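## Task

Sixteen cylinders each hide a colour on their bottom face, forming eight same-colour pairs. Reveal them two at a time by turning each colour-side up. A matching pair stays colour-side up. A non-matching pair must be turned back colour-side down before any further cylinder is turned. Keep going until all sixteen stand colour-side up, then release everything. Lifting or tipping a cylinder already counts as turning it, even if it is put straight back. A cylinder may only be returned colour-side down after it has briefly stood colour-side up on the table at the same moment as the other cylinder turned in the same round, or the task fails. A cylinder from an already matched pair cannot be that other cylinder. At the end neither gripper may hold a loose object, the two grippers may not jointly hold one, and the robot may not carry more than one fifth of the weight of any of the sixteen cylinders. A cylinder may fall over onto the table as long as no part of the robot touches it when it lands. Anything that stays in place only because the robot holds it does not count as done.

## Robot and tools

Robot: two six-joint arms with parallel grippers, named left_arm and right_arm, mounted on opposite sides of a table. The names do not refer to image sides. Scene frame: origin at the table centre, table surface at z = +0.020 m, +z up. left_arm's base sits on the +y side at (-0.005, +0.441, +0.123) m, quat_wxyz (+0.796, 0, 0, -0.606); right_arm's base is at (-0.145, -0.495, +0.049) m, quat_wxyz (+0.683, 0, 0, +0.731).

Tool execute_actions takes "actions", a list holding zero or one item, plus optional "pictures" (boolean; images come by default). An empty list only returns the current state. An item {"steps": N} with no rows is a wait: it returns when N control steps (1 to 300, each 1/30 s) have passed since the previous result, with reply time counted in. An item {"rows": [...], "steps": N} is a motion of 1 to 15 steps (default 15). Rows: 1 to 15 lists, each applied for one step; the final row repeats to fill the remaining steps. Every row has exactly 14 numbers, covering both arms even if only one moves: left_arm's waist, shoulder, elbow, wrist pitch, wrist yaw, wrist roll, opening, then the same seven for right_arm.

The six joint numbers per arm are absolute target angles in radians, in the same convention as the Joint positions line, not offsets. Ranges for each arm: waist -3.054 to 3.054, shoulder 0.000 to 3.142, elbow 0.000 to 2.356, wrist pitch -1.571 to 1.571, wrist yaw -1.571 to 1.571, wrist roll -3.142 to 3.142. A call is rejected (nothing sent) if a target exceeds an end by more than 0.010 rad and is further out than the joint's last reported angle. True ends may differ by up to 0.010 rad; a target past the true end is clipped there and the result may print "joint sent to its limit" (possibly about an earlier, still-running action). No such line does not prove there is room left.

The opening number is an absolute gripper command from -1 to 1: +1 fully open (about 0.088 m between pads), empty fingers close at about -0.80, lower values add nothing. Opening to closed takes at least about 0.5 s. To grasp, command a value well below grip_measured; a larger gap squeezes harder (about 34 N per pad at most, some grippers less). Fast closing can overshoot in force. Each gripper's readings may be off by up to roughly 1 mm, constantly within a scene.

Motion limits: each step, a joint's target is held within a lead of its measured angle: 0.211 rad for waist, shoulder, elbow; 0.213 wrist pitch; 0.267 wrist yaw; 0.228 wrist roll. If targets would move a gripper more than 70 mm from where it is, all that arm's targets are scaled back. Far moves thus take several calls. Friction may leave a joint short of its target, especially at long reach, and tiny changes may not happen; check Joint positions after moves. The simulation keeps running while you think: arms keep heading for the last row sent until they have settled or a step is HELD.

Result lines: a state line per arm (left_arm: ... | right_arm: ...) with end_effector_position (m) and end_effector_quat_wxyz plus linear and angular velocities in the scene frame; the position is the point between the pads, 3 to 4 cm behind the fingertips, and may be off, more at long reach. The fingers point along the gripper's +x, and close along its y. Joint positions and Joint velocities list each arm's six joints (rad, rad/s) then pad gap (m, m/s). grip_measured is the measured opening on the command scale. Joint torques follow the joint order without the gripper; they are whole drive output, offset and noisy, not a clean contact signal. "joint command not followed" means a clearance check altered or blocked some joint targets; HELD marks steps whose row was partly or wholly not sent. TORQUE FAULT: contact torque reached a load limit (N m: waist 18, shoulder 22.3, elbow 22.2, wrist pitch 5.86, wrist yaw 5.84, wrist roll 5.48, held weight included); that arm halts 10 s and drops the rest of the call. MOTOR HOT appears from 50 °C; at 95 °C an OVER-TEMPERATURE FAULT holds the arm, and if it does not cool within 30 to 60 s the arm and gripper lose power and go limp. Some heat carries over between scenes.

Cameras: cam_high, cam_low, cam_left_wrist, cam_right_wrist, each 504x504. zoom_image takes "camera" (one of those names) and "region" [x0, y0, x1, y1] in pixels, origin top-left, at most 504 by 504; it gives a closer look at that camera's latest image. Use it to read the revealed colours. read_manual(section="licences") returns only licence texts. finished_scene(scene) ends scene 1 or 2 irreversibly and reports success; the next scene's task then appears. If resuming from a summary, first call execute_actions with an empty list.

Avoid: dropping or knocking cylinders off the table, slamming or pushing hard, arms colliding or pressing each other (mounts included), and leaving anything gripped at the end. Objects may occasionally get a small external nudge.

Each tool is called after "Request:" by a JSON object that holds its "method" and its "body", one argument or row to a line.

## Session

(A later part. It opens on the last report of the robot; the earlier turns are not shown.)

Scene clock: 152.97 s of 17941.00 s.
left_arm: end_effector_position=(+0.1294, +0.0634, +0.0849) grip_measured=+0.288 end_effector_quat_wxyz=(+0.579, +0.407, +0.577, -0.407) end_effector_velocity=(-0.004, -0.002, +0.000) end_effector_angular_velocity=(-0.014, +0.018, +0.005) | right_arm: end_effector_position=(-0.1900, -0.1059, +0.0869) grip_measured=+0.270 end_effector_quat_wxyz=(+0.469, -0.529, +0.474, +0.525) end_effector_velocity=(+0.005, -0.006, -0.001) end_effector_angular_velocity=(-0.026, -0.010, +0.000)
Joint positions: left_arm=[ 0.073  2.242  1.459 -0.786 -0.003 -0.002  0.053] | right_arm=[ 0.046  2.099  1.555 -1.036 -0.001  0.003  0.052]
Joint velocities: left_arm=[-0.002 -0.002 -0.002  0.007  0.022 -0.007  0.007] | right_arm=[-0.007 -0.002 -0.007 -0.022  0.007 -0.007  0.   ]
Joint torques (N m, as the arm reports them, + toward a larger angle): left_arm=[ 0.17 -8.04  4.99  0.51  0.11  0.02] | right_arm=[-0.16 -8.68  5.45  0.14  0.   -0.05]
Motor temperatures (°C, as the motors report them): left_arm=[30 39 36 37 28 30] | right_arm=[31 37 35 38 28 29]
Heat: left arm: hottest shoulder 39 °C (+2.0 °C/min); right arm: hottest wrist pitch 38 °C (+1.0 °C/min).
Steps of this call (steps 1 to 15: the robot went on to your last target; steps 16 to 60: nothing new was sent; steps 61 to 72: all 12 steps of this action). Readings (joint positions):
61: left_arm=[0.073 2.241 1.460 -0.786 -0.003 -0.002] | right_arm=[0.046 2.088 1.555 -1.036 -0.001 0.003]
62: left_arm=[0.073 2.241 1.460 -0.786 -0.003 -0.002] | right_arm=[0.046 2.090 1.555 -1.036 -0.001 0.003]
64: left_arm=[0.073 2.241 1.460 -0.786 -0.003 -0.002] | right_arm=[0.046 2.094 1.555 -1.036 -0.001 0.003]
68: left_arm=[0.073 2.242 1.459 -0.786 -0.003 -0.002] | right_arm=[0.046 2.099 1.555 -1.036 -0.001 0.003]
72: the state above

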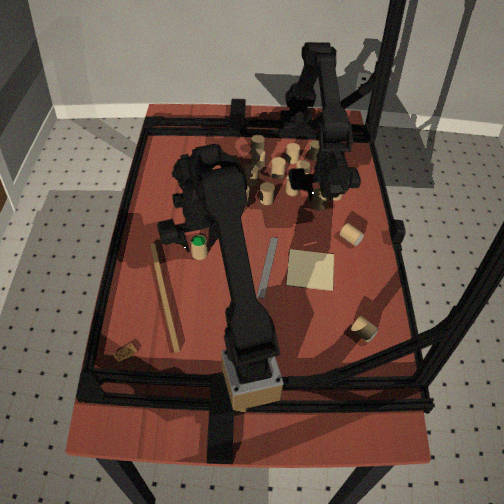

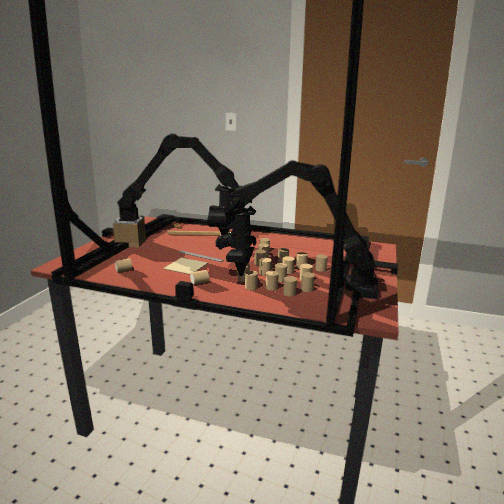

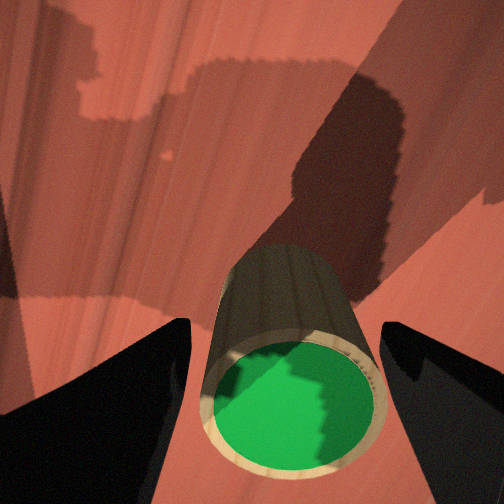

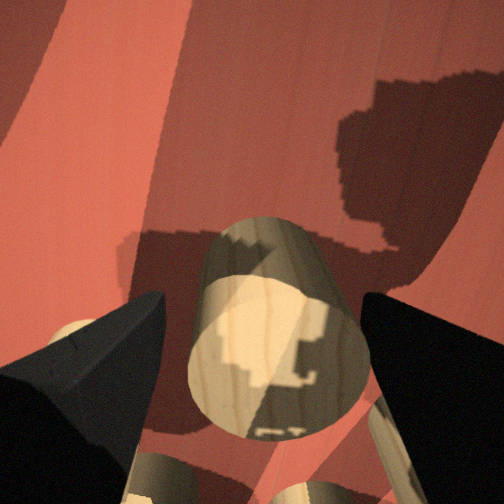

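Request:
{"method": "execute_actions", "body": {
  "actions": [
    {"rows":[[0.075,2.22,1.49,-0.85,0,0,0.3,0.044,2.105,1.55,-1.035,0,0,0.15],[0.075,2.19,1.52,-0.91,0,0,0.3,0.044,2.105,1.55,-1.035,0,0,0.05],[0.075,2.16,1.55,-0.97,0,0,0.3,0.044,2.105,1.55,-1.035,0,0,-0.05],[0.075,2.12,1.59,-1.04,0,0,0.3,0.044,2.105,1.55,-1.035,0,0,-0.3],[0.075,2.12,1.59,-1.04,0,0,0.3,0.044,2.105,1.55,-1.035,0,0,-0.3],[0.075,2.12,1.59,-1.04,0,0,0.3,0.044,2.105,1.55,-1.035,0,0,-0.3],[0.075,2.12,1.59,-1.04,0,0,0.3,0.044,2.105,1.55,-1.035,0,0,-0.3],[0.075,2.12,1.59,-1.04,0,0,0.3,0.044,2.105,1.55,-1.035,0,0,-0.3],[-0.424,1.0,0.5,0.5,0,0,0.6,0.044,2.08,1.61,-1.11,0,0,-0.3],[-0.424,1.0,0.5,0.5,0,0,0.6,0.044,2.06,1.67,-1.19,0,0,-0.3],[-0.424,1.0,0.5,0.5,0,0,0.6,0.044,2.04,1.74,-1.27,0,0,-0.3],[-0.424,1.0,0.5,0.5,0,0,0.6,0.044,2.03,1.8,-1.34,0,0,-0.3]],"steps":15}
  ],
  "pictures": false
}}

Request:
{"method": "execute_actions", "body": {
  "actions": [
    {"rows":[[-0.424,1.0,0.5,0.5,0,0,0.6,0.044,2.03,1.8,-1.34,0,0,-0.3],[-0.424,1.0,0.5,0.5,0,0,0.6,0.044,2.03,1.8,-1.34,0,0,-0.3],[-0.424,1.0,0.5,0.5,0,0,0.6,-0.217,1.3,1.3,0,0,1.571,-0.3]],"steps":15}
  ],
  "pictures": false
}}

Request:
{"method": "execute_actions", "body": {
  "actions": [
    {"steps":12}
  ],
  "pictures": false
}}

Request:
{"method": "execute_actions", "body": {
  "actions": [
    {"rows":[[-0.424,1.477,0.39,1.09,0,0,0.6,-0.217,1.404,0.70,0.704,0,1.571,-0.3]],"steps":15}
  ],
  "pictures": false
}}

Request:
{"method": "execute_actions", "body": {
  "actions": [
    {"rows":[[-0.424,1.477,0.39,1.09,0,0,0.6,-0.217,1.404,0.70,0.704,0,1.571,-0.3],[-0.424,1.477,0.39,1.09,0,0,0.6,-0.217,1.404,0.70,0.704,0,1.571,-0.3],[-0.424,1.477,0.39,1.09,0,0,0.6,-0.217,1.404,0.70,0.704,0,1.571,-0.3],[-0.424,1.53,0.445,1.09,0,0,0.6,-0.217,1.404,0.70,0.704,0,1.571,-0.3],[-0.424,1.58,0.5,1.09,0,0,0.6,-0.217,1.404,0.70,0.704,0,1.571,-0.3],[-0.424,1.635,0.55,1.09,0,0,0.6,-0.217,1.404,0.70,0.704,0,1.571,-0.3],[-0.424,1.685,0.605,1.09,0,0,0.6,-0.217,1.404,0.70,0.704,0,1.571,-0.3],[-0.424,1.74,0.66,1.09,0,0,0.6,-0.217,1.404,0.70,0.704,0,1.571,-0.3],[-0.424,1.79,0.712,1.093,0,0,0.6,-0.217,1.404,0.70,0.704,0,1.571,-0.3]],"steps":15}
  ]
}}

Scene clock: 165.53 s of 17941.00 s.
left_arm: end_effector_position=(+0.0162, +0.0401, +0.2009) grip_measured=+0.583 end_effector_quat_wxyz=(+0.599, +0.392, +0.411, -0.564) end_effector_velocity=(-0.666, +0.023, +0.209) end_effector_angular_velocity=(-1.544, -0.070, -1.649) | right_arm: end_effector_position=(-0.1898, -0.1072, +0.1512) grip_measured=+0.003 end_effector_quat_wxyz=(+0.465, -0.534, +0.478, +0.520) end_effector_velocity=(-0.005, +0.049, +0.358) end_effector_angular_velocity=(+0.668, +0.069, +0.010)
Joint positions: left_arm=[-0.218  1.815  1.26  -0.653 -0.007 -0.001  0.068] | right_arm=[ 0.045  2.062  1.759 -1.294 -0.001  0.002  0.039]
Joint velocities: left_arm=[-1.653 -1.458 -1.473  1.56   0.007 -0.007  0.009] | right_arm=[ 0.002 -0.501  0.691 -0.52   0.007 -0.007  0.   ]
Joint torques (N m, as the arm reports them, + toward a larger angle): left_arm=[ 0.56 -8.56  5.11  0.99  0.19 -0.01] | right_arm=[ -0.11 -10.24   5.47  -0.37   0.    -0.05]
Motor temperatures (°C, as the motors report them): left_arm=[30 42 36 35 28 30] | right_arm=[31 38 35 37 28 29]
Heat: left arm: hottest shoulder 42 °C (+4.1 °C/min); right arm: hottest shoulder 38 °C (+1.0 °C/min).
Steps of this call (steps 1 to 15: the robot went on to your last target; steps 16 to 90: nothing new was sent; then 9.07 s passed at rest; steps 91 to 105: all 15 steps of this action). Readings (joint positions):
91: left_arm=[0.073 2.243 1.463 -0.797 -0.003 -0.002] | right_arm=[0.045 2.099 1.555 -1.036 -0.001 0.003]
92: left_arm=[0.073 2.240 1.474 -0.829 -0.003 -0.002] | right_arm=[0.045 2.099 1.555 -1.036 -0.001 0.002]
94: left_arm=[0.073 2.217 1.509 -0.929 -0.003 -0.002] | right_arm=[0.045 2.099 1.555 -1.036 0.000 0.002]
98: left_arm=[0.073 2.136 1.576 -1.011 -0.003 -0.002] | right_arm=[0.045 2.099 1.555 -1.036 -0.001 0.002]
105: the state above

Scene clock: 166.03 s of 17941.00 s.
left_arm: end_effector_position=(-0.0588, +0.1041, +0.3449) grip_measured=+0.600 end_effector_quat_wxyz=(+0.646, +0.071, +0.062, -0.758) end_effector_velocity=(-0.003, -0.035, +0.463) end_effector_angular_velocity=(-2.132, +0.351, +0.023) | right_arm: end_effector_position=(-0.0847, -0.1017, +0.3186) grip_measured=+0.003 end_effector_quat_wxyz=(+0.744, +0.090, +0.466, +0.471) end_effector_velocity=(-0.021, +0.057, +0.767) end_effector_angular_velocity=(+3.263, +1.116, -1.117)
Joint positions: left_arm=[-0.425  1.026  0.518  0.319  0.005 -0.002  0.068] | right_arm=[-0.22   1.402  1.315 -0.567  0.003  0.807  0.039]
Joint velocities: left_arm=[-0.002 -0.286 -0.125  2.    -0.022 -0.022  0.   ] | right_arm=[ 0.061 -1.179 -0.012  1.883 -0.037  1.985 -0.001]
Joint torques (N m, as the arm reports them, + toward a larger angle): left_arm=[ 0.01 -3.41  6.85  2.17 -0.11  0.05] | right_arm=[-0.05 -7.25  6.24  1.4  -0.07  0.07]
Motor temperatures (°C, as the motors report them): left_arm=[30 42 36 35 28 30] | right_arm=[32 38 35 37 28 29]
Heat: left arm: hottest shoulder 42 °C (+4.0 °C/min); right arm: hottest shoulder 38 °C (+1.0 °C/min).
Steps of this call (steps 1 to 15: all 15 steps of this action). Readings (joint positions):
1: left_arm=[-0.274 1.765 1.210 -0.599 -0.007 -0.001] | right_arm=[0.045 2.046 1.777 -1.308 -0.001 0.002]
2: left_arm=[-0.327 1.709 1.153 -0.533 -0.004 -0.001] | right_arm=[0.045 2.034 1.789 -1.319 -0.001 0.002]
4: left_arm=[-0.407 1.585 1.025 -0.401 0.005 -0.001] | right_arm=[0.003 1.955 1.709 -1.211 -0.016 0.103]
8: left_arm=[-0.428 1.327 0.776 -0.136 0.005 -0.002] | right_arm=[-0.189 1.748 1.472 -0.966 0.006 0.367]
15: the state above

Scene clock: 166.43 s of 17941.00 s.
left_arm: end_effector_position=(-0.0587, +0.1047, +0.3861) grip_measured=+0.600 end_effector_quat_wxyz=(+0.648, -0.001, +0.000, -0.761) end_effector_velocity=(+0.000, +0.000, +0.001) end_effector_angular_velocity=(-0.004, +0.023, +0.005) | right_arm: end_effector_position=(-0.0834, -0.0885, +0.4697) grip_measured=+0.003 end_effector_quat_wxyz=(+0.549, +0.525, +0.451, +0.469) end_effector_velocity=(-0.004, +0.003, +0.008) end_effector_angular_velocity=(+0.167, +0.486, +0.023)
Joint positions: left_arm=[-0.425  1.002  0.507  0.496  0.005 -0.002  0.068] | right_arm=[-0.218  1.299  1.313 -0.017  0.003  1.528  0.039]
Joint velocities: left_arm=[-0.002 -0.002 -0.002  0.007 -0.007 -0.022 -0.   ] | right_arm=[ 0.002 -0.002 -0.051  0.139 -0.022  0.505  0.   ]
Joint torques (N m, as the arm reports them, + toward a larger angle): left_arm=[ 0.02 -3.01  6.85  2.16 -0.12  0.04] | right_arm=[ 0.1  -5.55  6.56  1.61 -0.12  0.07]
Motor temperatures (°C, as the motors report them): left_arm=[30 41 36 35 28 30] | right_arm=[32 38 35 37 28 29]
Heat: left arm: hottest shoulder 41 °C (+3.0 °C/min); right arm: hottest shoulder 38 °C (+1.0 °C/min).
Steps of this call (steps 1 to 12: the robot went on to your last target). Readings (joint positions):
1: left_arm=[-0.425 1.018 0.515 0.379 0.005 -0.002] | right_arm=[-0.219 1.368 1.315 -0.501 0.003 0.877]
2: left_arm=[-0.425 1.012 0.515 0.423 0.005 -0.002] | right_arm=[-0.218 1.340 1.315 -0.432 0.003 0.947]
4: left_arm=[-0.425 1.003 0.515 0.466 0.005 -0.002] | right_arm=[-0.218 1.307 1.315 -0.295 0.003 1.088]
8: left_arm=[-0.425 1.002 0.509 0.490 0.005 -0.002] | right_arm=[-0.218 1.299 1.315 -0.073 0.003 1.368]
12: the state above

Scene clock: 166.93 s of 17941.00 s.
left_arm: end_effector_position=(-0.0648, +0.0658, +0.3017) grip_measured=+0.600 end_effector_quat_wxyz=(+0.648, -0.001, +0.000, -0.761) end_effector_velocity=(-0.000, -0.004, -0.006) end_effector_angular_velocity=(+0.001, -0.008, +0.005) | right_arm: end_effector_position=(-0.0820, -0.0785, +0.2907) grip_measured=+0.003 end_effector_quat_wxyz=(+0.545, +0.528, +0.469, +0.452) end_effector_velocity=(+0.004, +0.001, +0.079) end_effector_angular_velocity=(+0.378, -0.065, -0.014)
Joint positions: left_arm=[-0.425  1.468  0.388  1.082  0.005 -0.002  0.068] | right_arm=[-0.218  1.414  0.701  0.678  0.003  1.568  0.039]
Joint velocities: left_arm=[-0.002  0.042  0.002  0.037 -0.007  0.007 -0.   ] | right_arm=[-0.007  0.002 -0.017  0.403  0.007 -0.007 -0.   ]
Joint torques (N m, as the arm reports them, + toward a larger angle): left_arm=[ 0.06 -3.86  6.44  2.24 -0.12  0.04] | right_arm=[ 0.11 -7.28  7.33  1.76 -0.11  0.03]
Motor temperatures (°C, as the motors report them): left_arm=[30 41 36 35 28 30] | right_arm=[32 38 35 37 28 29]
Heat: left arm: hottest shoulder 41 °C (+3.0 °C/min); right arm: hottest shoulder 38 °C (+1.0 °C/min).
Steps of this call (steps 1 to 15: all 15 steps of this action). Readings (joint positions):
1: left_arm=[-0.425 1.031 0.490 0.557 0.005 -0.002] | right_arm=[-0.218 1.306 1.289 0.030 0.003 1.538]
2: left_arm=[-0.425 1.078 0.472 0.642 0.005 -0.002] | right_arm=[-0.218 1.310 1.255 0.089 0.003 1.544]
4: left_arm=[-0.425 1.205 0.437 0.761 0.005 -0.002] | right_arm=[-0.218 1.329 1.176 0.188 0.003 1.554]
8: left_arm=[-0.425 1.435 0.391 0.987 0.005 -0.002] | right_arm=[-0.218 1.390 0.946 0.427 0.003 1.565]
15: the state above

Scene clock: 167.43 s of 17941.00 s.
left_arm: end_effector_position=(-0.0773, -0.0144, +0.2985) grip_measured=+0.600 end_effector_quat_wxyz=(+0.648, -0.004, -0.002, -0.761) end_effector_velocity=(-0.001, -0.020, -0.002) end_effector_angular_velocity=(+0.001, +0.022, +0.019) | right_arm: end_effector_position=(-0.0820, -0.0788, +0.2969) grip_measured=+0.003 end_effector_quat_wxyz=(+0.540, +0.534, +0.462, +0.459) end_effector_velocity=(-0.000, -0.001, -0.002) end_effector_angular_velocity=(-0.008, -0.006, +0.005)
Joint positions: left_arm=[-0.425  1.779  0.696  1.091  0.005 -0.002  0.068] | right_arm=[-0.218  1.412  0.701  0.701  0.003  1.568  0.039]
Joint velocities: left_arm=[-0.002  0.071  0.081 -0.007 -0.022 -0.022 -0.   ] | right_arm=[-0.002 -0.002 -0.002 -0.007 -0.007 -0.007 -0.   ]
Joint torques (N m, as the arm reports them, + toward a larger angle): left_arm=[ 0.02 -5.95  7.14  2.2  -0.11  0.04] | right_arm=[ 0.02 -7.02  7.2   1.63 -0.12  0.05]
Motor temperatures (°C, as the motors report them): left_arm=[30 41 36 35 28 30] | right_arm=[32 38 35 37 28 29]
Heat: left arm: hottest shoulder 41 °C (+3.0 °C/min); right arm: hottest shoulder 38 °C (+0.0 °C/min).
Steps of this call (steps 1 to 15: all 15 steps of this action). Readings (joint positions):
1: left_arm=[-0.425 1.470 0.388 1.084 0.005 -0.002] | right_arm=[-0.218 1.414 0.701 0.690 0.003 1.568]
2: left_arm=[-0.425 1.470 0.388 1.086 0.005 -0.002] | right_arm=[-0.218 1.413 0.701 0.696 0.003 1.568]
4: left_arm=[-0.425 1.479 0.395 1.088 0.005 -0.002] | right_arm=[-0.218 1.412 0.701 0.697 0.003 1.568]
8: left_arm=[-0.425 1.626 0.544 1.089 0.005 -0.002] | right_arm=[-0.218 1.412 0.701 0.701 0.003 1.568]
15: the state above

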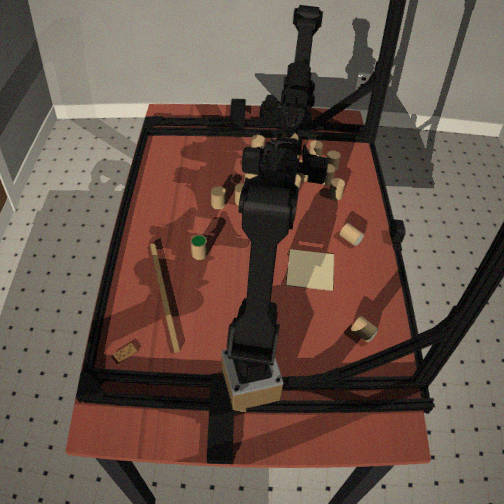

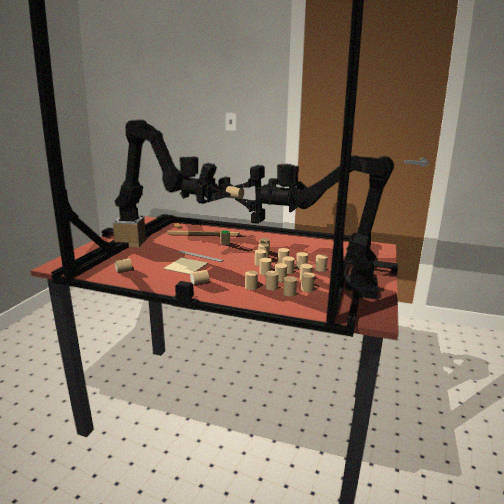

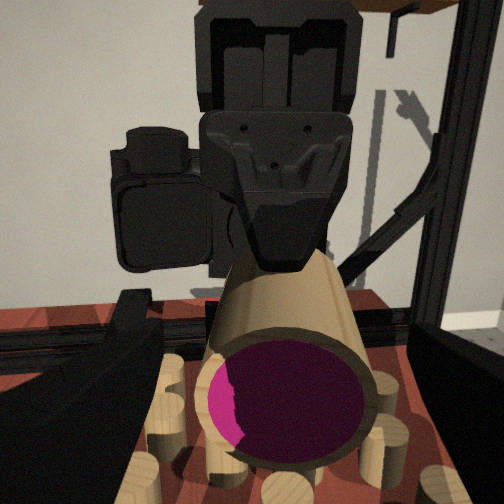

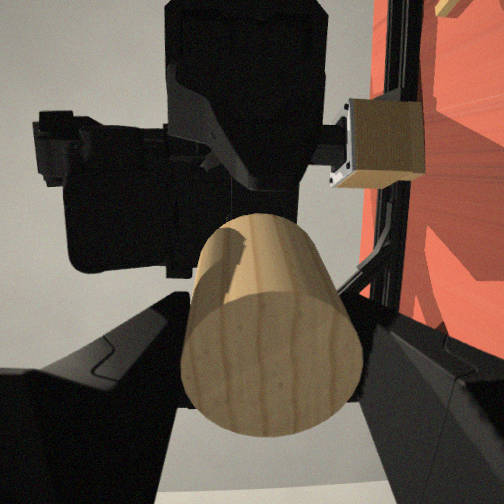

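Request:
{"method": "execute_actions", "body": {
  "actions": [
    {"rows":[[-0.418,1.79,0.712,1.093,0,0,0.4,-0.217,1.404,0.70,0.704,0,1.571,-0.3],[-0.418,1.79,0.712,1.093,0,0,0.3,-0.217,1.404,0.70,0.704,0,1.571,-0.3],[-0.418,1.79,0.712,1.093,0,0,0.2,-0.217,1.404,0.70,0.704,0,1.571,-0.3],[-0.418,1.79,0.712,1.093,0,0,0.1,-0.217,1.404,0.70,0.704,0,1.571,-0.3],[-0.418,1.79,0.712,1.093,0,0,0.03,-0.217,1.404,0.70,0.704,0,1.571,-0.3],[-0.418,1.79,0.712,1.093,0,0,-0.05,-0.217,1.404,0.70,0.704,0,1.571,-0.3],[-0.418,1.79,0.712,1.093,0,0,-0.3,-0.217,1.404,0.70,0.704,0,1.571,-0.3],[-0.418,1.79,0.712,1.093,0,0,-0.3,-0.217,1.404,0.70,0.704,0,1.571,-0.3],[-0.418,1.79,0.712,1.093,0,0,-0.3,-0.217,1.404,0.70,0.704,0,1.571,-0.3],[-0.418,1.79,0.712,1.093,0,0,-0.3,-0.217,1.404,0.70,0.704,0,1.571,-0.3],[-0.418,1.79,0.712,1.093,0,0,-0.3,-0.217,1.404,0.70,0.704,0,1.571,0.6]],"steps":15}
  ],
  "pictures": false
}}

Request:
{"method": "execute_actions", "body": {
  "actions": [
    {"rows":[[-0.418,1.79,0.712,1.093,0,0,-0.3,-0.217,1.404,0.70,0.704,0,1.571,0.6],[-0.418,1.7,0.62,1.09,0,0,-0.3,-0.217,1.404,0.70,0.704,0,1.571,0.6],[-0.418,1.64,0.56,1.09,0,0,-0.3,-0.217,1.404,0.70,0.704,0,1.571,0.6],[-0.418,1.58,0.5,1.09,0,0,-0.3,-0.217,1.404,0.70,0.704,0,1.571,0.6],[-0.418,1.52,0.44,1.09,0,0,-0.3,-0.217,1.404,0.70,0.704,0,1.571,0.6],[-0.418,1.477,0.39,1.09,0,0,-0.3,-0.217,1.404,0.70,0.704,0,1.571,0.6],[-0.418,1.477,0.39,1.09,0,0,-0.3,-0.217,1.404,0.70,0.704,0,1.571,0.6],[-0.418,1.477,0.39,1.09,0,0,-0.3,-0.217,1.404,0.70,0.704,0,1.571,0.6],[-0.418,1.477,0.39,1.09,0,0,-0.3,-0.217,1.404,0.70,0.704,0,1.571,0.6],[-0.115,1.1,0.8,-1.04,0,0,-0.3,-0.217,1.0,0.4,0.6,0,1.571,0.6]],"steps":15}
  ],
  "pictures": false
}}

Request:
{"method": "execute_actions", "body": {
  "actions": [
    {"steps":24}
  ],
  "pictures": false
}}

Request:
{"method": "execute_actions", "body": {
  "actions": [
    {"rows":[[-0.115,2.123,1.589,-1.037,0,0,-0.3,-0.217,1.0,0.4,0.6,0,1.571,0.6]],"steps":15}
  ],
  "pictures": false
}}

Request:
{"method": "execute_actions", "body": {
  "actions": [
    {"steps":10}
  ],
  "pictures": false
}}

Request:
{"method": "execute_actions", "body": {
  "actions": [
    {"rows":[[-0.115,2.14,1.57,-1.0,0,0,-0.3,-0.217,1.0,0.4,0.6,0,1.571,0.6],[-0.115,2.155,1.55,-0.965,0,0,-0.3,-0.217,1.0,0.4,0.6,0,1.571,0.6],[-0.115,2.17,1.535,-0.93,0,0,-0.3,-0.217,1.0,0.4,0.6,0,1.571,0.6],[-0.115,2.185,1.515,-0.9,0,0,-0.3,-0.217,1.0,0.4,0.6,0,1.571,0.6],[-0.115,2.2,1.5,-0.865,0,0,-0.3,-0.217,1.0,0.4,0.6,0,1.571,0.6],[-0.115,2.215,1.48,-0.835,0,0,-0.3,-0.217,1.0,0.4,0.6,0,1.571,0.6],[-0.115,2.228,1.466,-0.8,0,0,-0.3,-0.217,1.0,0.4,0.6,0,1.571,0.6]],"steps":15}
  ]
}}

Scene clock: 178.70 s of 17941.00 s.
left_arm: end_effector_position=(-0.0759, -0.0166, +0.2996) grip_measured=+0.031 end_effector_quat_wxyz=(+0.650, -0.005, -0.003, -0.760) end_effector_velocity=(+0.004, -0.000, -0.004) end_effector_angular_velocity=(+0.009, -0.023, +0.015) | right_arm: end_effector_position=(-0.0815, -0.0791, +0.2970) grip_measured=+0.268 end_effector_quat_wxyz=(+0.540, +0.535, +0.462, +0.458) end_effector_velocity=(+0.002, -0.000, +0.000) end_effector_angular_velocity=(-0.004, -0.007, -0.010)
Joint positions: left_arm=[-0.421  1.784  0.705  1.091  0.005 -0.002  0.041] | right_arm=[-0.219  1.411  0.7    0.702  0.003  1.569  0.052]
Joint velocities: left_arm=[ 0.007  0.002 -0.002 -0.007 -0.007  0.022 -0.   ] | right_arm=[-0.002 -0.002  0.002 -0.007  0.007 -0.007  0.169]
Joint torques (N m, as the arm reports them, + toward a larger angle): left_arm=[ 0.31 -6.05  6.98  2.15 -0.11  0.04] | right_arm=[ 0.17 -6.96  7.18  1.54 -0.12  0.03]
Motor temperatures (°C, as the motors report them): left_arm=[30 41 36 37 28 30] | right_arm=[32 37 35 38 28 29]
Heat: left arm: hottest shoulder 41 °C (+3.0 °C/min); right arm: hottest wrist pitch 38 °C (-1.0 °C/min).
Steps of this call (steps 1 to 15: the robot went on to your last target; steps 16 to 323: nothing new was sent; steps 324 to 338: all 15 steps of this action). Readings (joint positions):
324: left_arm=[-0.424 1.784 0.705 1.091 0.005 -0.002] | right_arm=[-0.218 1.411 0.700 0.701 0.003 1.569]
325: left_arm=[-0.424 1.784 0.705 1.091 0.005 -0.002] | right_arm=[-0.218 1.411 0.700 0.701 0.003 1.569]
327: left_arm=[-0.422 1.784 0.705 1.091 0.005 -0.002] | right_arm=[-0.218 1.411 0.700 0.701 0.003 1.569]
331: left_arm=[-0.422 1.784 0.705 1.091 0.005 -0.002] | right_arm=[-0.219 1.411 0.700 0.701 0.003 1.569]
338: the state above

Scene clock: 179.20 s of 17941.00 s.
left_arm: end_effector_position=(+0.0003, +0.0444, +0.3761) grip_measured=+0.031 end_effector_quat_wxyz=(+0.709, -0.035, -0.034, -0.703) end_effector_velocity=(+0.345, +0.019, +0.544) end_effector_angular_velocity=(-0.857, -0.016, +0.914) | right_arm: end_effector_position=(-0.0934, -0.1532, +0.2709) grip_measured=+0.599 end_effector_quat_wxyz=(+0.550, +0.522, +0.476, +0.446) end_effector_velocity=(-0.035, -0.219, +0.102) end_effector_angular_velocity=(+0.542, -0.060, +0.008)
Joint positions: left_arm=[-0.252  1.352  0.572  0.877  0.009 -0.002  0.041] | right_arm=[-0.219  1.09   0.429  0.604  0.001  1.569  0.068]
Joint velocities: left_arm=[ 0.847 -0.94   0.965 -1.048 -0.066  0.007 -0.001] | right_arm=[ 0.002 -1.233 -0.652 -0.037 -0.007  0.022  0.   ]
Joint torques (N m, as the arm reports them, + toward a larger angle): left_arm=[-0.37 -5.63  8.11  2.03 -0.03  0.02] | right_arm=[ 0.18 -4.08  9.34  1.8  -0.05  0.04]
Motor temperatures (°C, as the motors report them): left_arm=[30 41 36 37 28 30] | right_arm=[32 37 35 38 28 29]
Heat: left arm: hottest shoulder 41 °C (+3.0 °C/min); right arm: hottest wrist pitch 38 °C (-1.0 °C/min).
Steps of this call (steps 1 to 15: all 15 steps of this action). Readings (joint positions):
1: left_arm=[-0.420 1.784 0.705 1.091 0.005 -0.002] | right_arm=[-0.219 1.411 0.700 0.702 0.003 1.569]
2: left_arm=[-0.420 1.774 0.692 1.091 0.005 -0.002] | right_arm=[-0.219 1.411 0.700 0.702 0.003 1.569]
4: left_arm=[-0.420 1.706 0.617 1.087 0.005 -0.002] | right_arm=[-0.219 1.411 0.700 0.702 0.003 1.569]
8: left_arm=[-0.420 1.524 0.438 1.091 0.005 -0.002] | right_arm=[-0.219 1.411 0.700 0.702 0.003 1.569]
15: the state above

Scene clock: 180.00 s of 17941.00 s.
left_arm: end_effector_position=(+0.0373, +0.1579, +0.2742) grip_measured=+0.030 end_effector_quat_wxyz=(+0.680, +0.286, +0.336, -0.585) end_effector_velocity=(-0.051, +0.337, -0.263) end_effector_angular_velocity=(+1.948, +0.297, +0.008) | right_arm: end_effector_position=(-0.0953, -0.1654, +0.2880) grip_measured=+0.600 end_effector_quat_wxyz=(+0.536, +0.537, +0.460, +0.462) end_effector_velocity=(+0.002, -0.001, -0.002) end_effector_angular_velocity=(-0.006, +0.008, -0.010)
Joint positions: left_arm=[-0.118  1.103  0.802 -0.613  0.003 -0.002  0.04 ] | right_arm=[-0.219  1.008  0.41   0.601  0.001  1.569  0.068]
Joint velocities: left_arm=[-0.002 -0.002 -0.002 -1.971 -0.007 -0.007  0.002] | right_arm=[-0.002 -0.002 -0.002 -0.007  0.007  0.007 -0.   ]
Joint torques (N m, as the arm reports them, + toward a larger angle): left_arm=[ 0.25 -3.38  7.32  1.5  -0.06  0.04] | right_arm=[ 0.12 -4.19  6.42  1.34 -0.06  0.04]
Motor temperatures (°C, as the motors report them): left_arm=[30 41 37 37 28 30] | right_arm=[32 37 35 38 28 29]
Heat: left arm: hottest shoulder 41 °C (+3.0 °C/min); right arm: hottest wrist pitch 38 °C (-1.0 °C/min).
Steps of this call (steps 1 to 24: the robot went on to your last target). Readings (joint positions):
1: left_arm=[-0.226 1.320 0.605 0.841 0.007 -0.002] | right_arm=[-0.219 1.058 0.416 0.604 0.001 1.569]
2: left_arm=[-0.204 1.287 0.637 0.801 0.007 -0.002] | right_arm=[-0.219 1.037 0.413 0.604 0.001 1.569]
4: left_arm=[-0.166 1.214 0.702 0.698 0.007 -0.002] | right_arm=[-0.219 1.015 0.413 0.606 0.001 1.569]
8: left_arm=[-0.121 1.103 0.794 0.457 0.003 -0.002] | right_arm=[-0.219 1.009 0.412 0.602 0.001 1.569]
24: the state above

Scene clock: 180.50 s of 17941.00 s.
left_arm: end_effector_position=(+0.0556, +0.0402, +0.2072) grip_measured=+0.030 end_effector_quat_wxyz=(+0.570, +0.428, +0.502, -0.490) end_effector_velocity=(+0.001, -0.008, -0.537) end_effector_angular_velocity=(+1.384, +0.208, +0.020) | right_arm: end_effector_position=(-0.0953, -0.1654, +0.2880) grip_measured=+0.600 end_effector_quat_wxyz=(+0.536, +0.537, +0.460, +0.462) end_effector_velocity=(-0.001, -0.000, -0.002) end_effector_angular_velocity=(-0.004, +0.023, +0.015)
Joint positions: left_arm=[-0.117  1.993  1.578 -1.025  0.003 -0.002  0.04 ] | right_arm=[-0.219  1.008  0.41   0.601  0.001  1.569  0.068]
Joint velocities: left_arm=[-0.002  1.536  0.203 -0.066 -0.007 -0.022 -0.001] | right_arm=[-0.007 -0.002 -0.002 -0.007 -0.022  0.022 -0.   ]
Joint torques (N m, as the arm reports them, + toward a larger angle): left_arm=[ 0.25 -6.33  5.74  0.02 -0.07  0.02] | right_arm=[ 0.09 -4.21  6.35  1.33 -0.07  0.03]
Motor temperatures (°C, as the motors report them): left_arm=[30 41 37 37 28 30] | right_arm=[32 37 35 38 28 29]
Heat: left arm: hottest shoulder 41 °C (+3.0 °C/min); right arm: hottest wrist pitch 38 °C (-1.0 °C/min).
Steps of this call (steps 1 to 15: all 15 steps of this action). Readings (joint positions):
1: left_arm=[-0.118 1.138 0.837 -0.708 0.003 -0.002] | right_arm=[-0.219 1.008 0.410 0.601 0.001 1.569]
2: left_arm=[-0.117 1.197 0.894 -0.775 0.003 -0.002] | right_arm=[-0.219 1.008 0.410 0.601 0.001 1.569]
4: left_arm=[-0.117 1.333 1.024 -0.886 0.003 -0.002] | right_arm=[-0.219 1.008 0.410 0.601 0.001 1.569]
8: left_arm=[-0.117 1.587 1.277 -1.007 0.003 -0.002] | right_arm=[-0.219 1.008 0.410 0.601 0.001 1.569]
15: the state above

Scene clock: 180.83 s of 17941.00 s.
left_arm: end_effector_position=(+0.0544, +0.0478, +0.1554) grip_measured=+0.029 end_effector_quat_wxyz=(+0.532, +0.463, +0.542, -0.457) end_effector_velocity=(+0.000, -0.017, +0.024) end_effector_angular_velocity=(-0.086, -0.006, -0.010) | right_arm: end_effector_position=(-0.0953, -0.1654, +0.2880) grip_measured=+0.600 end_effector_quat_wxyz=(+0.536, +0.537, +0.460, +0.462) end_effector_velocity=(-0.000, -0.000, -0.005) end_effector_angular_velocity=(-0.023, -0.004, +0.005)
Joint positions: left_arm=[-0.117  2.131  1.582 -1.037  0.003 -0.002  0.04 ] | right_arm=[-0.219  1.008  0.41   0.601  0.001  1.569  0.068]
Joint velocities: left_arm=[-0.002 -0.037  0.042  0.007  0.007  0.007 -0.   ] | right_arm=[-0.002 -0.002 -0.002 -0.022 -0.007 -0.007 -0.   ]
Joint torques (N m, as the arm reports them, + toward a larger angle): left_arm=[ 0.21 -9.31  6.41  0.44 -0.08  0.03] | right_arm=[ 0.05 -4.24  6.4   1.34 -0.06  0.05]
Motor temperatures (°C, as the motors report them): left_arm=[30 41 37 37 28 30] | right_arm=[32 37 35 38 28 29]
Heat: left arm: hottest shoulder 41 °C (+3.0 °C/min); right arm: hottest wrist pitch 38 °C (-1.0 °C/min).
Steps of this call (steps 1 to 10: the robot went on to your last target). Readings (joint positions):
1: left_arm=[-0.117 2.039 1.581 -1.027 0.003 -0.002] | right_arm=[-0.219 1.008 0.410 0.601 0.001 1.569]
2: left_arm=[-0.117 2.078 1.581 -1.033 0.003 -0.002] | right_arm=[-0.219 1.008 0.410 0.601 0.001 1.569]
4: left_arm=[-0.117 2.129 1.574 -1.038 0.003 -0.002] | right_arm=[-0.219 1.008 0.410 0.601 0.001 1.569]
8: left_arm=[-0.117 2.136 1.577 -1.038 0.003 -0.002] | right_arm=[-0.219 1.008 0.410 0.601 0.001 1.569]
10: the state above

Scene clock: 181.33 s of 17941.00 s.
left_arm: end_effector_position=(+0.0548, +0.0456, +0.0889) grip_measured=+0.029 end_effector_quat_wxyz=(+0.536, +0.460, +0.538, -0.460) end_effector_velocity=(+0.004, -0.024, +0.002) end_effector_angular_velocity=(-0.112, -0.025, +0.005) | right_arm: end_effector_position=(-0.0953, -0.1654, +0.2880) grip_measured=+0.600 end_effector_quat_wxyz=(+0.536, +0.537, +0.460, +0.462) end_effector_velocity=(-0.000, -0.000, -0.008) end_effector_angular_velocity=(-0.037, -0.002, +0.005)
Joint positions: left_arm=[-0.117  2.234  1.464 -0.803  0.003 -0.002  0.04 ] | right_arm=[-0.219  1.008  0.41   0.601  0.001  1.569  0.068]
Joint velocities: left_arm=[-0.002 -0.007 -0.002  0.11  -0.007 -0.007 -0.   ] | right_arm=[-0.002 -0.002 -0.002 -0.037 -0.007 -0.007  0.   ]
Joint torques (N m, as the arm reports them, + toward a larger angle): left_arm=[ 0.18 -9.43  5.91  0.44 -0.08  0.02] | right_arm=[ 0.14 -4.33  6.48  1.33 -0.04  0.04]
Motor temperatures (°C, as the motors report them): left_arm=[30 41 37 37 28 30] | right_arm=[32 37 35 39 28 29]
Heat: left arm: hottest shoulder 41 °C (+3.0 °C/min); right arm: hottest wrist pitch 39 °C (+0.0 °C/min).
Steps of this call (steps 1 to 15: all 15 steps of this action). Readings (joint positions):
1: left_arm=[-0.117 2.131 1.582 -1.031 0.003 -0.002] | right_arm=[-0.219 1.008 0.410 0.601 0.001 1.569]
2: left_arm=[-0.117 2.131 1.577 -1.011 0.003 -0.002] | right_arm=[-0.219 1.008 0.410 0.601 0.001 1.569]
4: left_arm=[-0.117 2.141 1.558 -0.958 0.003 -0.002] | right_arm=[-0.219 1.008 0.410 0.601 0.001 1.569]
8: left_arm=[-0.117 2.192 1.500 -0.845 0.003 -0.002] | right_arm=[-0.219 1.008 0.410 0.601 0.001 1.569]
15: the state above

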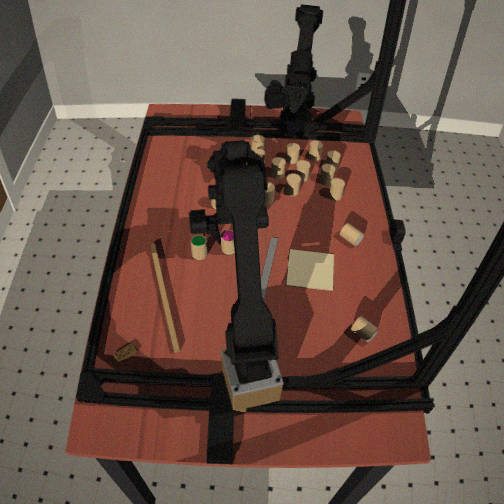

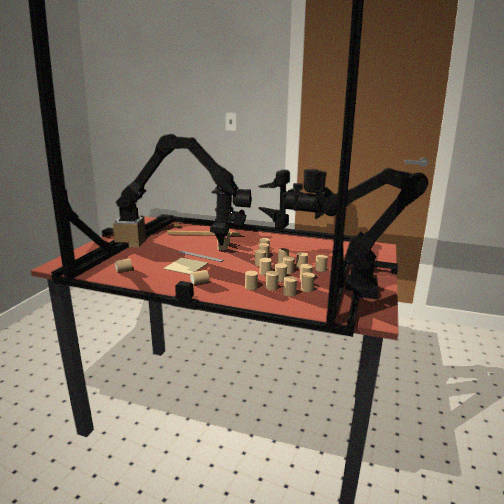

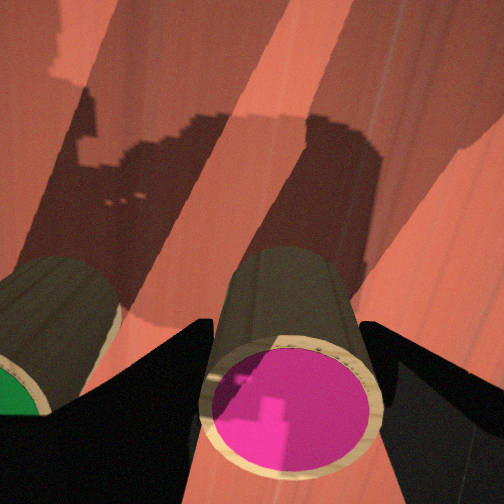

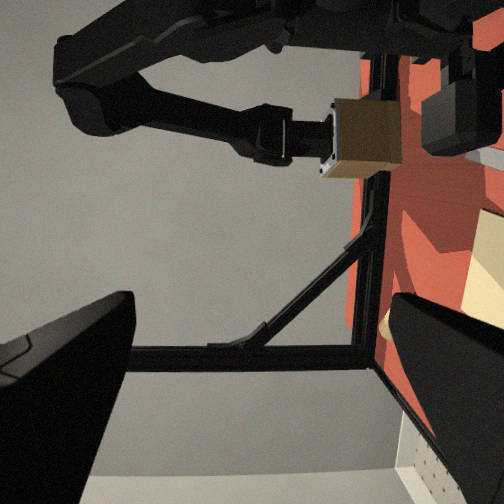

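Request:
{"method": "execute_actions", "body": {
  "actions": [
    {"rows":[[-0.115,2.245,1.455,-0.79,0,0,-0.3,-0.217,1.0,0.4,0.6,0,1.571,0.6],[-0.115,2.245,1.455,-0.79,0,0,-0.3,-0.217,1.0,0.4,0.6,0,1.571,0.6],[-0.115,2.245,1.455,-0.79,0,0,-0.3,-0.217,1.0,0.4,0.6,0,1.571,0.6],[-0.115,2.245,1.455,-0.79,0,0,-0.3,-0.217,1.0,0.4,0.6,0,1.571,0.6],[-0.115,2.245,1.455,-0.79,0,0,-0.3,-0.217,1.0,0.4,0.6,0,1.571,0.6],[-0.115,2.245,1.455,-0.79,0,0,-0.3,-0.217,1.0,0.4,0.6,0,1.571,0.6],[-0.115,2.245,1.455,-0.79,0,0,-0.3,-0.217,1.0,0.4,0.6,0,1.571,0.6],[-0.115,2.245,1.455,-0.79,0,0,0.0,-0.217,1.0,0.4,0.6,0,1.571,0.6],[-0.115,2.245,1.455,-0.79,0,0,0.07,-0.217,1.0,0.4,0.6,0,1.571,0.6],[-0.115,2.245,1.455,-0.79,0,0,0.3,-0.217,1.0,0.4,0.6,0,1.571,0.6]],"steps":15}
  ],
  "pictures": false
}}

Request:
{"method": "execute_actions", "body": {
  "actions": [
    {"steps":75}
  ]
}}

Scene clock: 185.83 s of 17941.00 s.
left_arm: end_effector_position=(+0.0549, +0.0447, +0.0872) grip_measured=+0.266 end_effector_quat_wxyz=(+0.537, +0.459, +0.537, -0.461) end_effector_velocity=(-0.000, +0.002, +0.000) end_effector_angular_velocity=(+0.008, -0.006, +0.005) | right_arm: end_effector_position=(-0.0953, -0.1655, +0.2878) grip_measured=+0.600 end_effector_quat_wxyz=(+0.536, +0.536, +0.460, +0.462) end_effector_velocity=(-0.000, -0.000, -0.002) end_effector_angular_velocity=(-0.008, -0.006, +0.005)
Joint positions: left_arm=[-0.117  2.237  1.46  -0.792  0.003 -0.002  0.052] | right_arm=[-0.219  1.008  0.409  0.601  0.001  1.569  0.068]
Joint velocities: left_arm=[-0.002 -0.002 -0.002 -0.007 -0.007 -0.007  0.019] | right_arm=[-0.002 -0.002 -0.002 -0.007 -0.007 -0.007 -0.   ]
Joint torques (N m, as the arm reports them, + toward a larger angle): left_arm=[ 0.2  -7.92  4.9   0.57 -0.06  0.01] | right_arm=[ 0.11 -4.15  6.43  1.33 -0.06  0.04]
Motor temperatures (°C, as the motors report them): left_arm=[30 42 36 36 28 30] | right_arm=[32 37 35 39 28 29]
Heat: left arm: hottest shoulder 42 °C (+3.0 °C/min); right arm: hottest wrist pitch 39 °C (+0.0 °C/min).
Steps of this call (steps 1 to 15: the robot went on to your last target; steps 16 to 120: nothing new was sent; steps 121 to 135: all 15 steps of this action). Readings (joint positions):
121: left_arm=[-0.117 2.234 1.464 -0.800 0.003 -0.002] | right_arm=[-0.219 1.008 0.409 0.601 0.001 1.569]
122: left_arm=[-0.117 2.234 1.463 -0.797 0.003 -0.002] | right_arm=[-0.219 1.008 0.409 0.601 0.001 1.569]
124: left_arm=[-0.117 2.234 1.462 -0.794 0.003 -0.002] | right_arm=[-0.219 1.008 0.409 0.601 0.001 1.569]
128: left_arm=[-0.117 2.236 1.460 -0.792 0.003 -0.002] | right_arm=[-0.219 1.008 0.409 0.601 0.001 1.569]
135: the state above

Scene clock: 188.33 s of 17941.00 s.
left_arm: end_effector_position=(+0.0549, +0.0448, +0.0871) grip_measured=+0.300 end_effector_quat_wxyz=(+0.537, +0.459, +0.537, -0.461) end_effector_velocity=(+0.000, -0.002, +0.002) end_effector_angular_velocity=(-0.011, -0.009, -0.010) | right_arm: end_effector_position=(-0.0953, -0.1656, +0.2879) grip_measured=+0.600 end_effector_quat_wxyz=(+0.536, +0.537, +0.460, +0.462) end_effector_velocity=(+0.000, -0.001, -0.002) end_effector_angular_velocity=(-0.006, +0.008, -0.005)
Joint positions: left_arm=[-0.117  2.237  1.46  -0.792  0.003 -0.002  0.054] | right_arm=[-0.219  1.007  0.409  0.601  0.001  1.569  0.068]
Joint velocities: left_arm=[-0.002 -0.007 -0.002  0.007 -0.007  0.007 -0.   ] | right_arm=[ 0.002 -0.002 -0.002 -0.007  0.007  0.007  0.   ]
Joint torques (N m, as the arm reports them, + toward a larger angle): left_arm=[ 0.19 -7.98  4.88  0.57 -0.07  0.01] | right_arm=[ 0.18 -4.15  6.56  1.35 -0.04  0.02]
Motor temperatures (°C, as the motors report them): left_arm=[30 43 36 36 28 30] | right_arm=[32 36 35 39 28 29]
Heat: left arm: hottest shoulder 43 °C (+4.0 °C/min); right arm: hottest wrist pitch 39 °C (+0.0 °C/min).
Steps of this call (steps 1 to 15: the robot went on to your last target; steps 16 to 75: nothing new was sent). Readings (joint positions):
1: left_arm=[-0.117 2.237 1.460 -0.792 0.003 -0.002] | right_arm=[-0.219 1.008 0.409 0.601 0.001 1.569]
2: left_arm=[-0.117 2.237 1.460 -0.792 0.003 -0.002] | right_arm=[-0.219 1.008 0.409 0.601 0.001 1.569]
4: left_arm=[-0.117 2.237 1.460 -0.792 0.003 -0.002] | right_arm=[-0.219 1.008 0.409 0.601 0.001 1.569]
8: left_arm=[-0.117 2.237 1.460 -0.792 0.003 -0.002] | right_arm=[-0.219 1.008 0.409 0.601 0.001 1.569]
75: the state above
All arms were judged still, so your last target was given up. Only a new action makes them travel on or press farther. Fingers that are still opening or closing keep moving.

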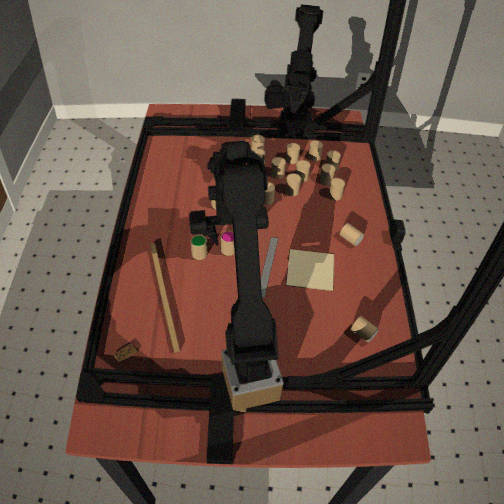

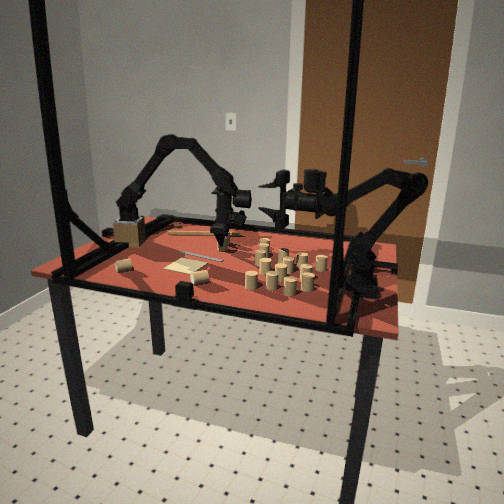

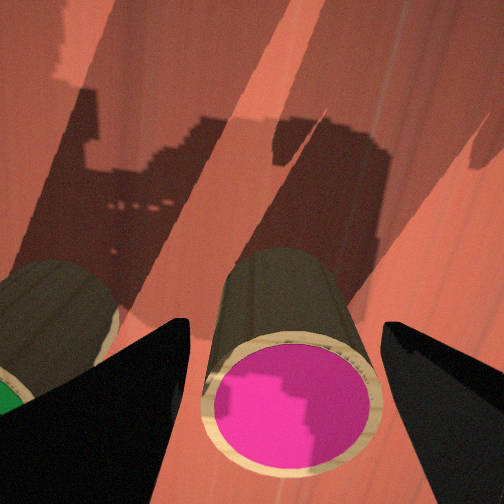

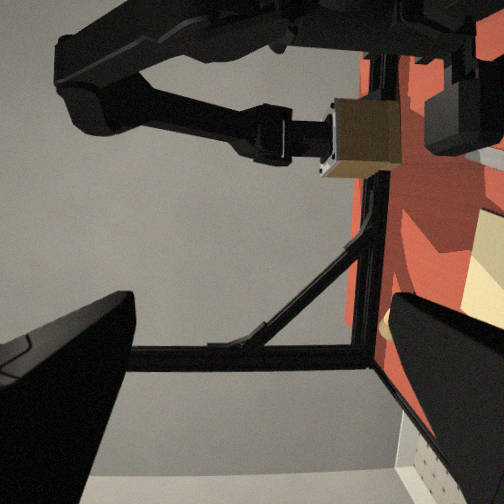

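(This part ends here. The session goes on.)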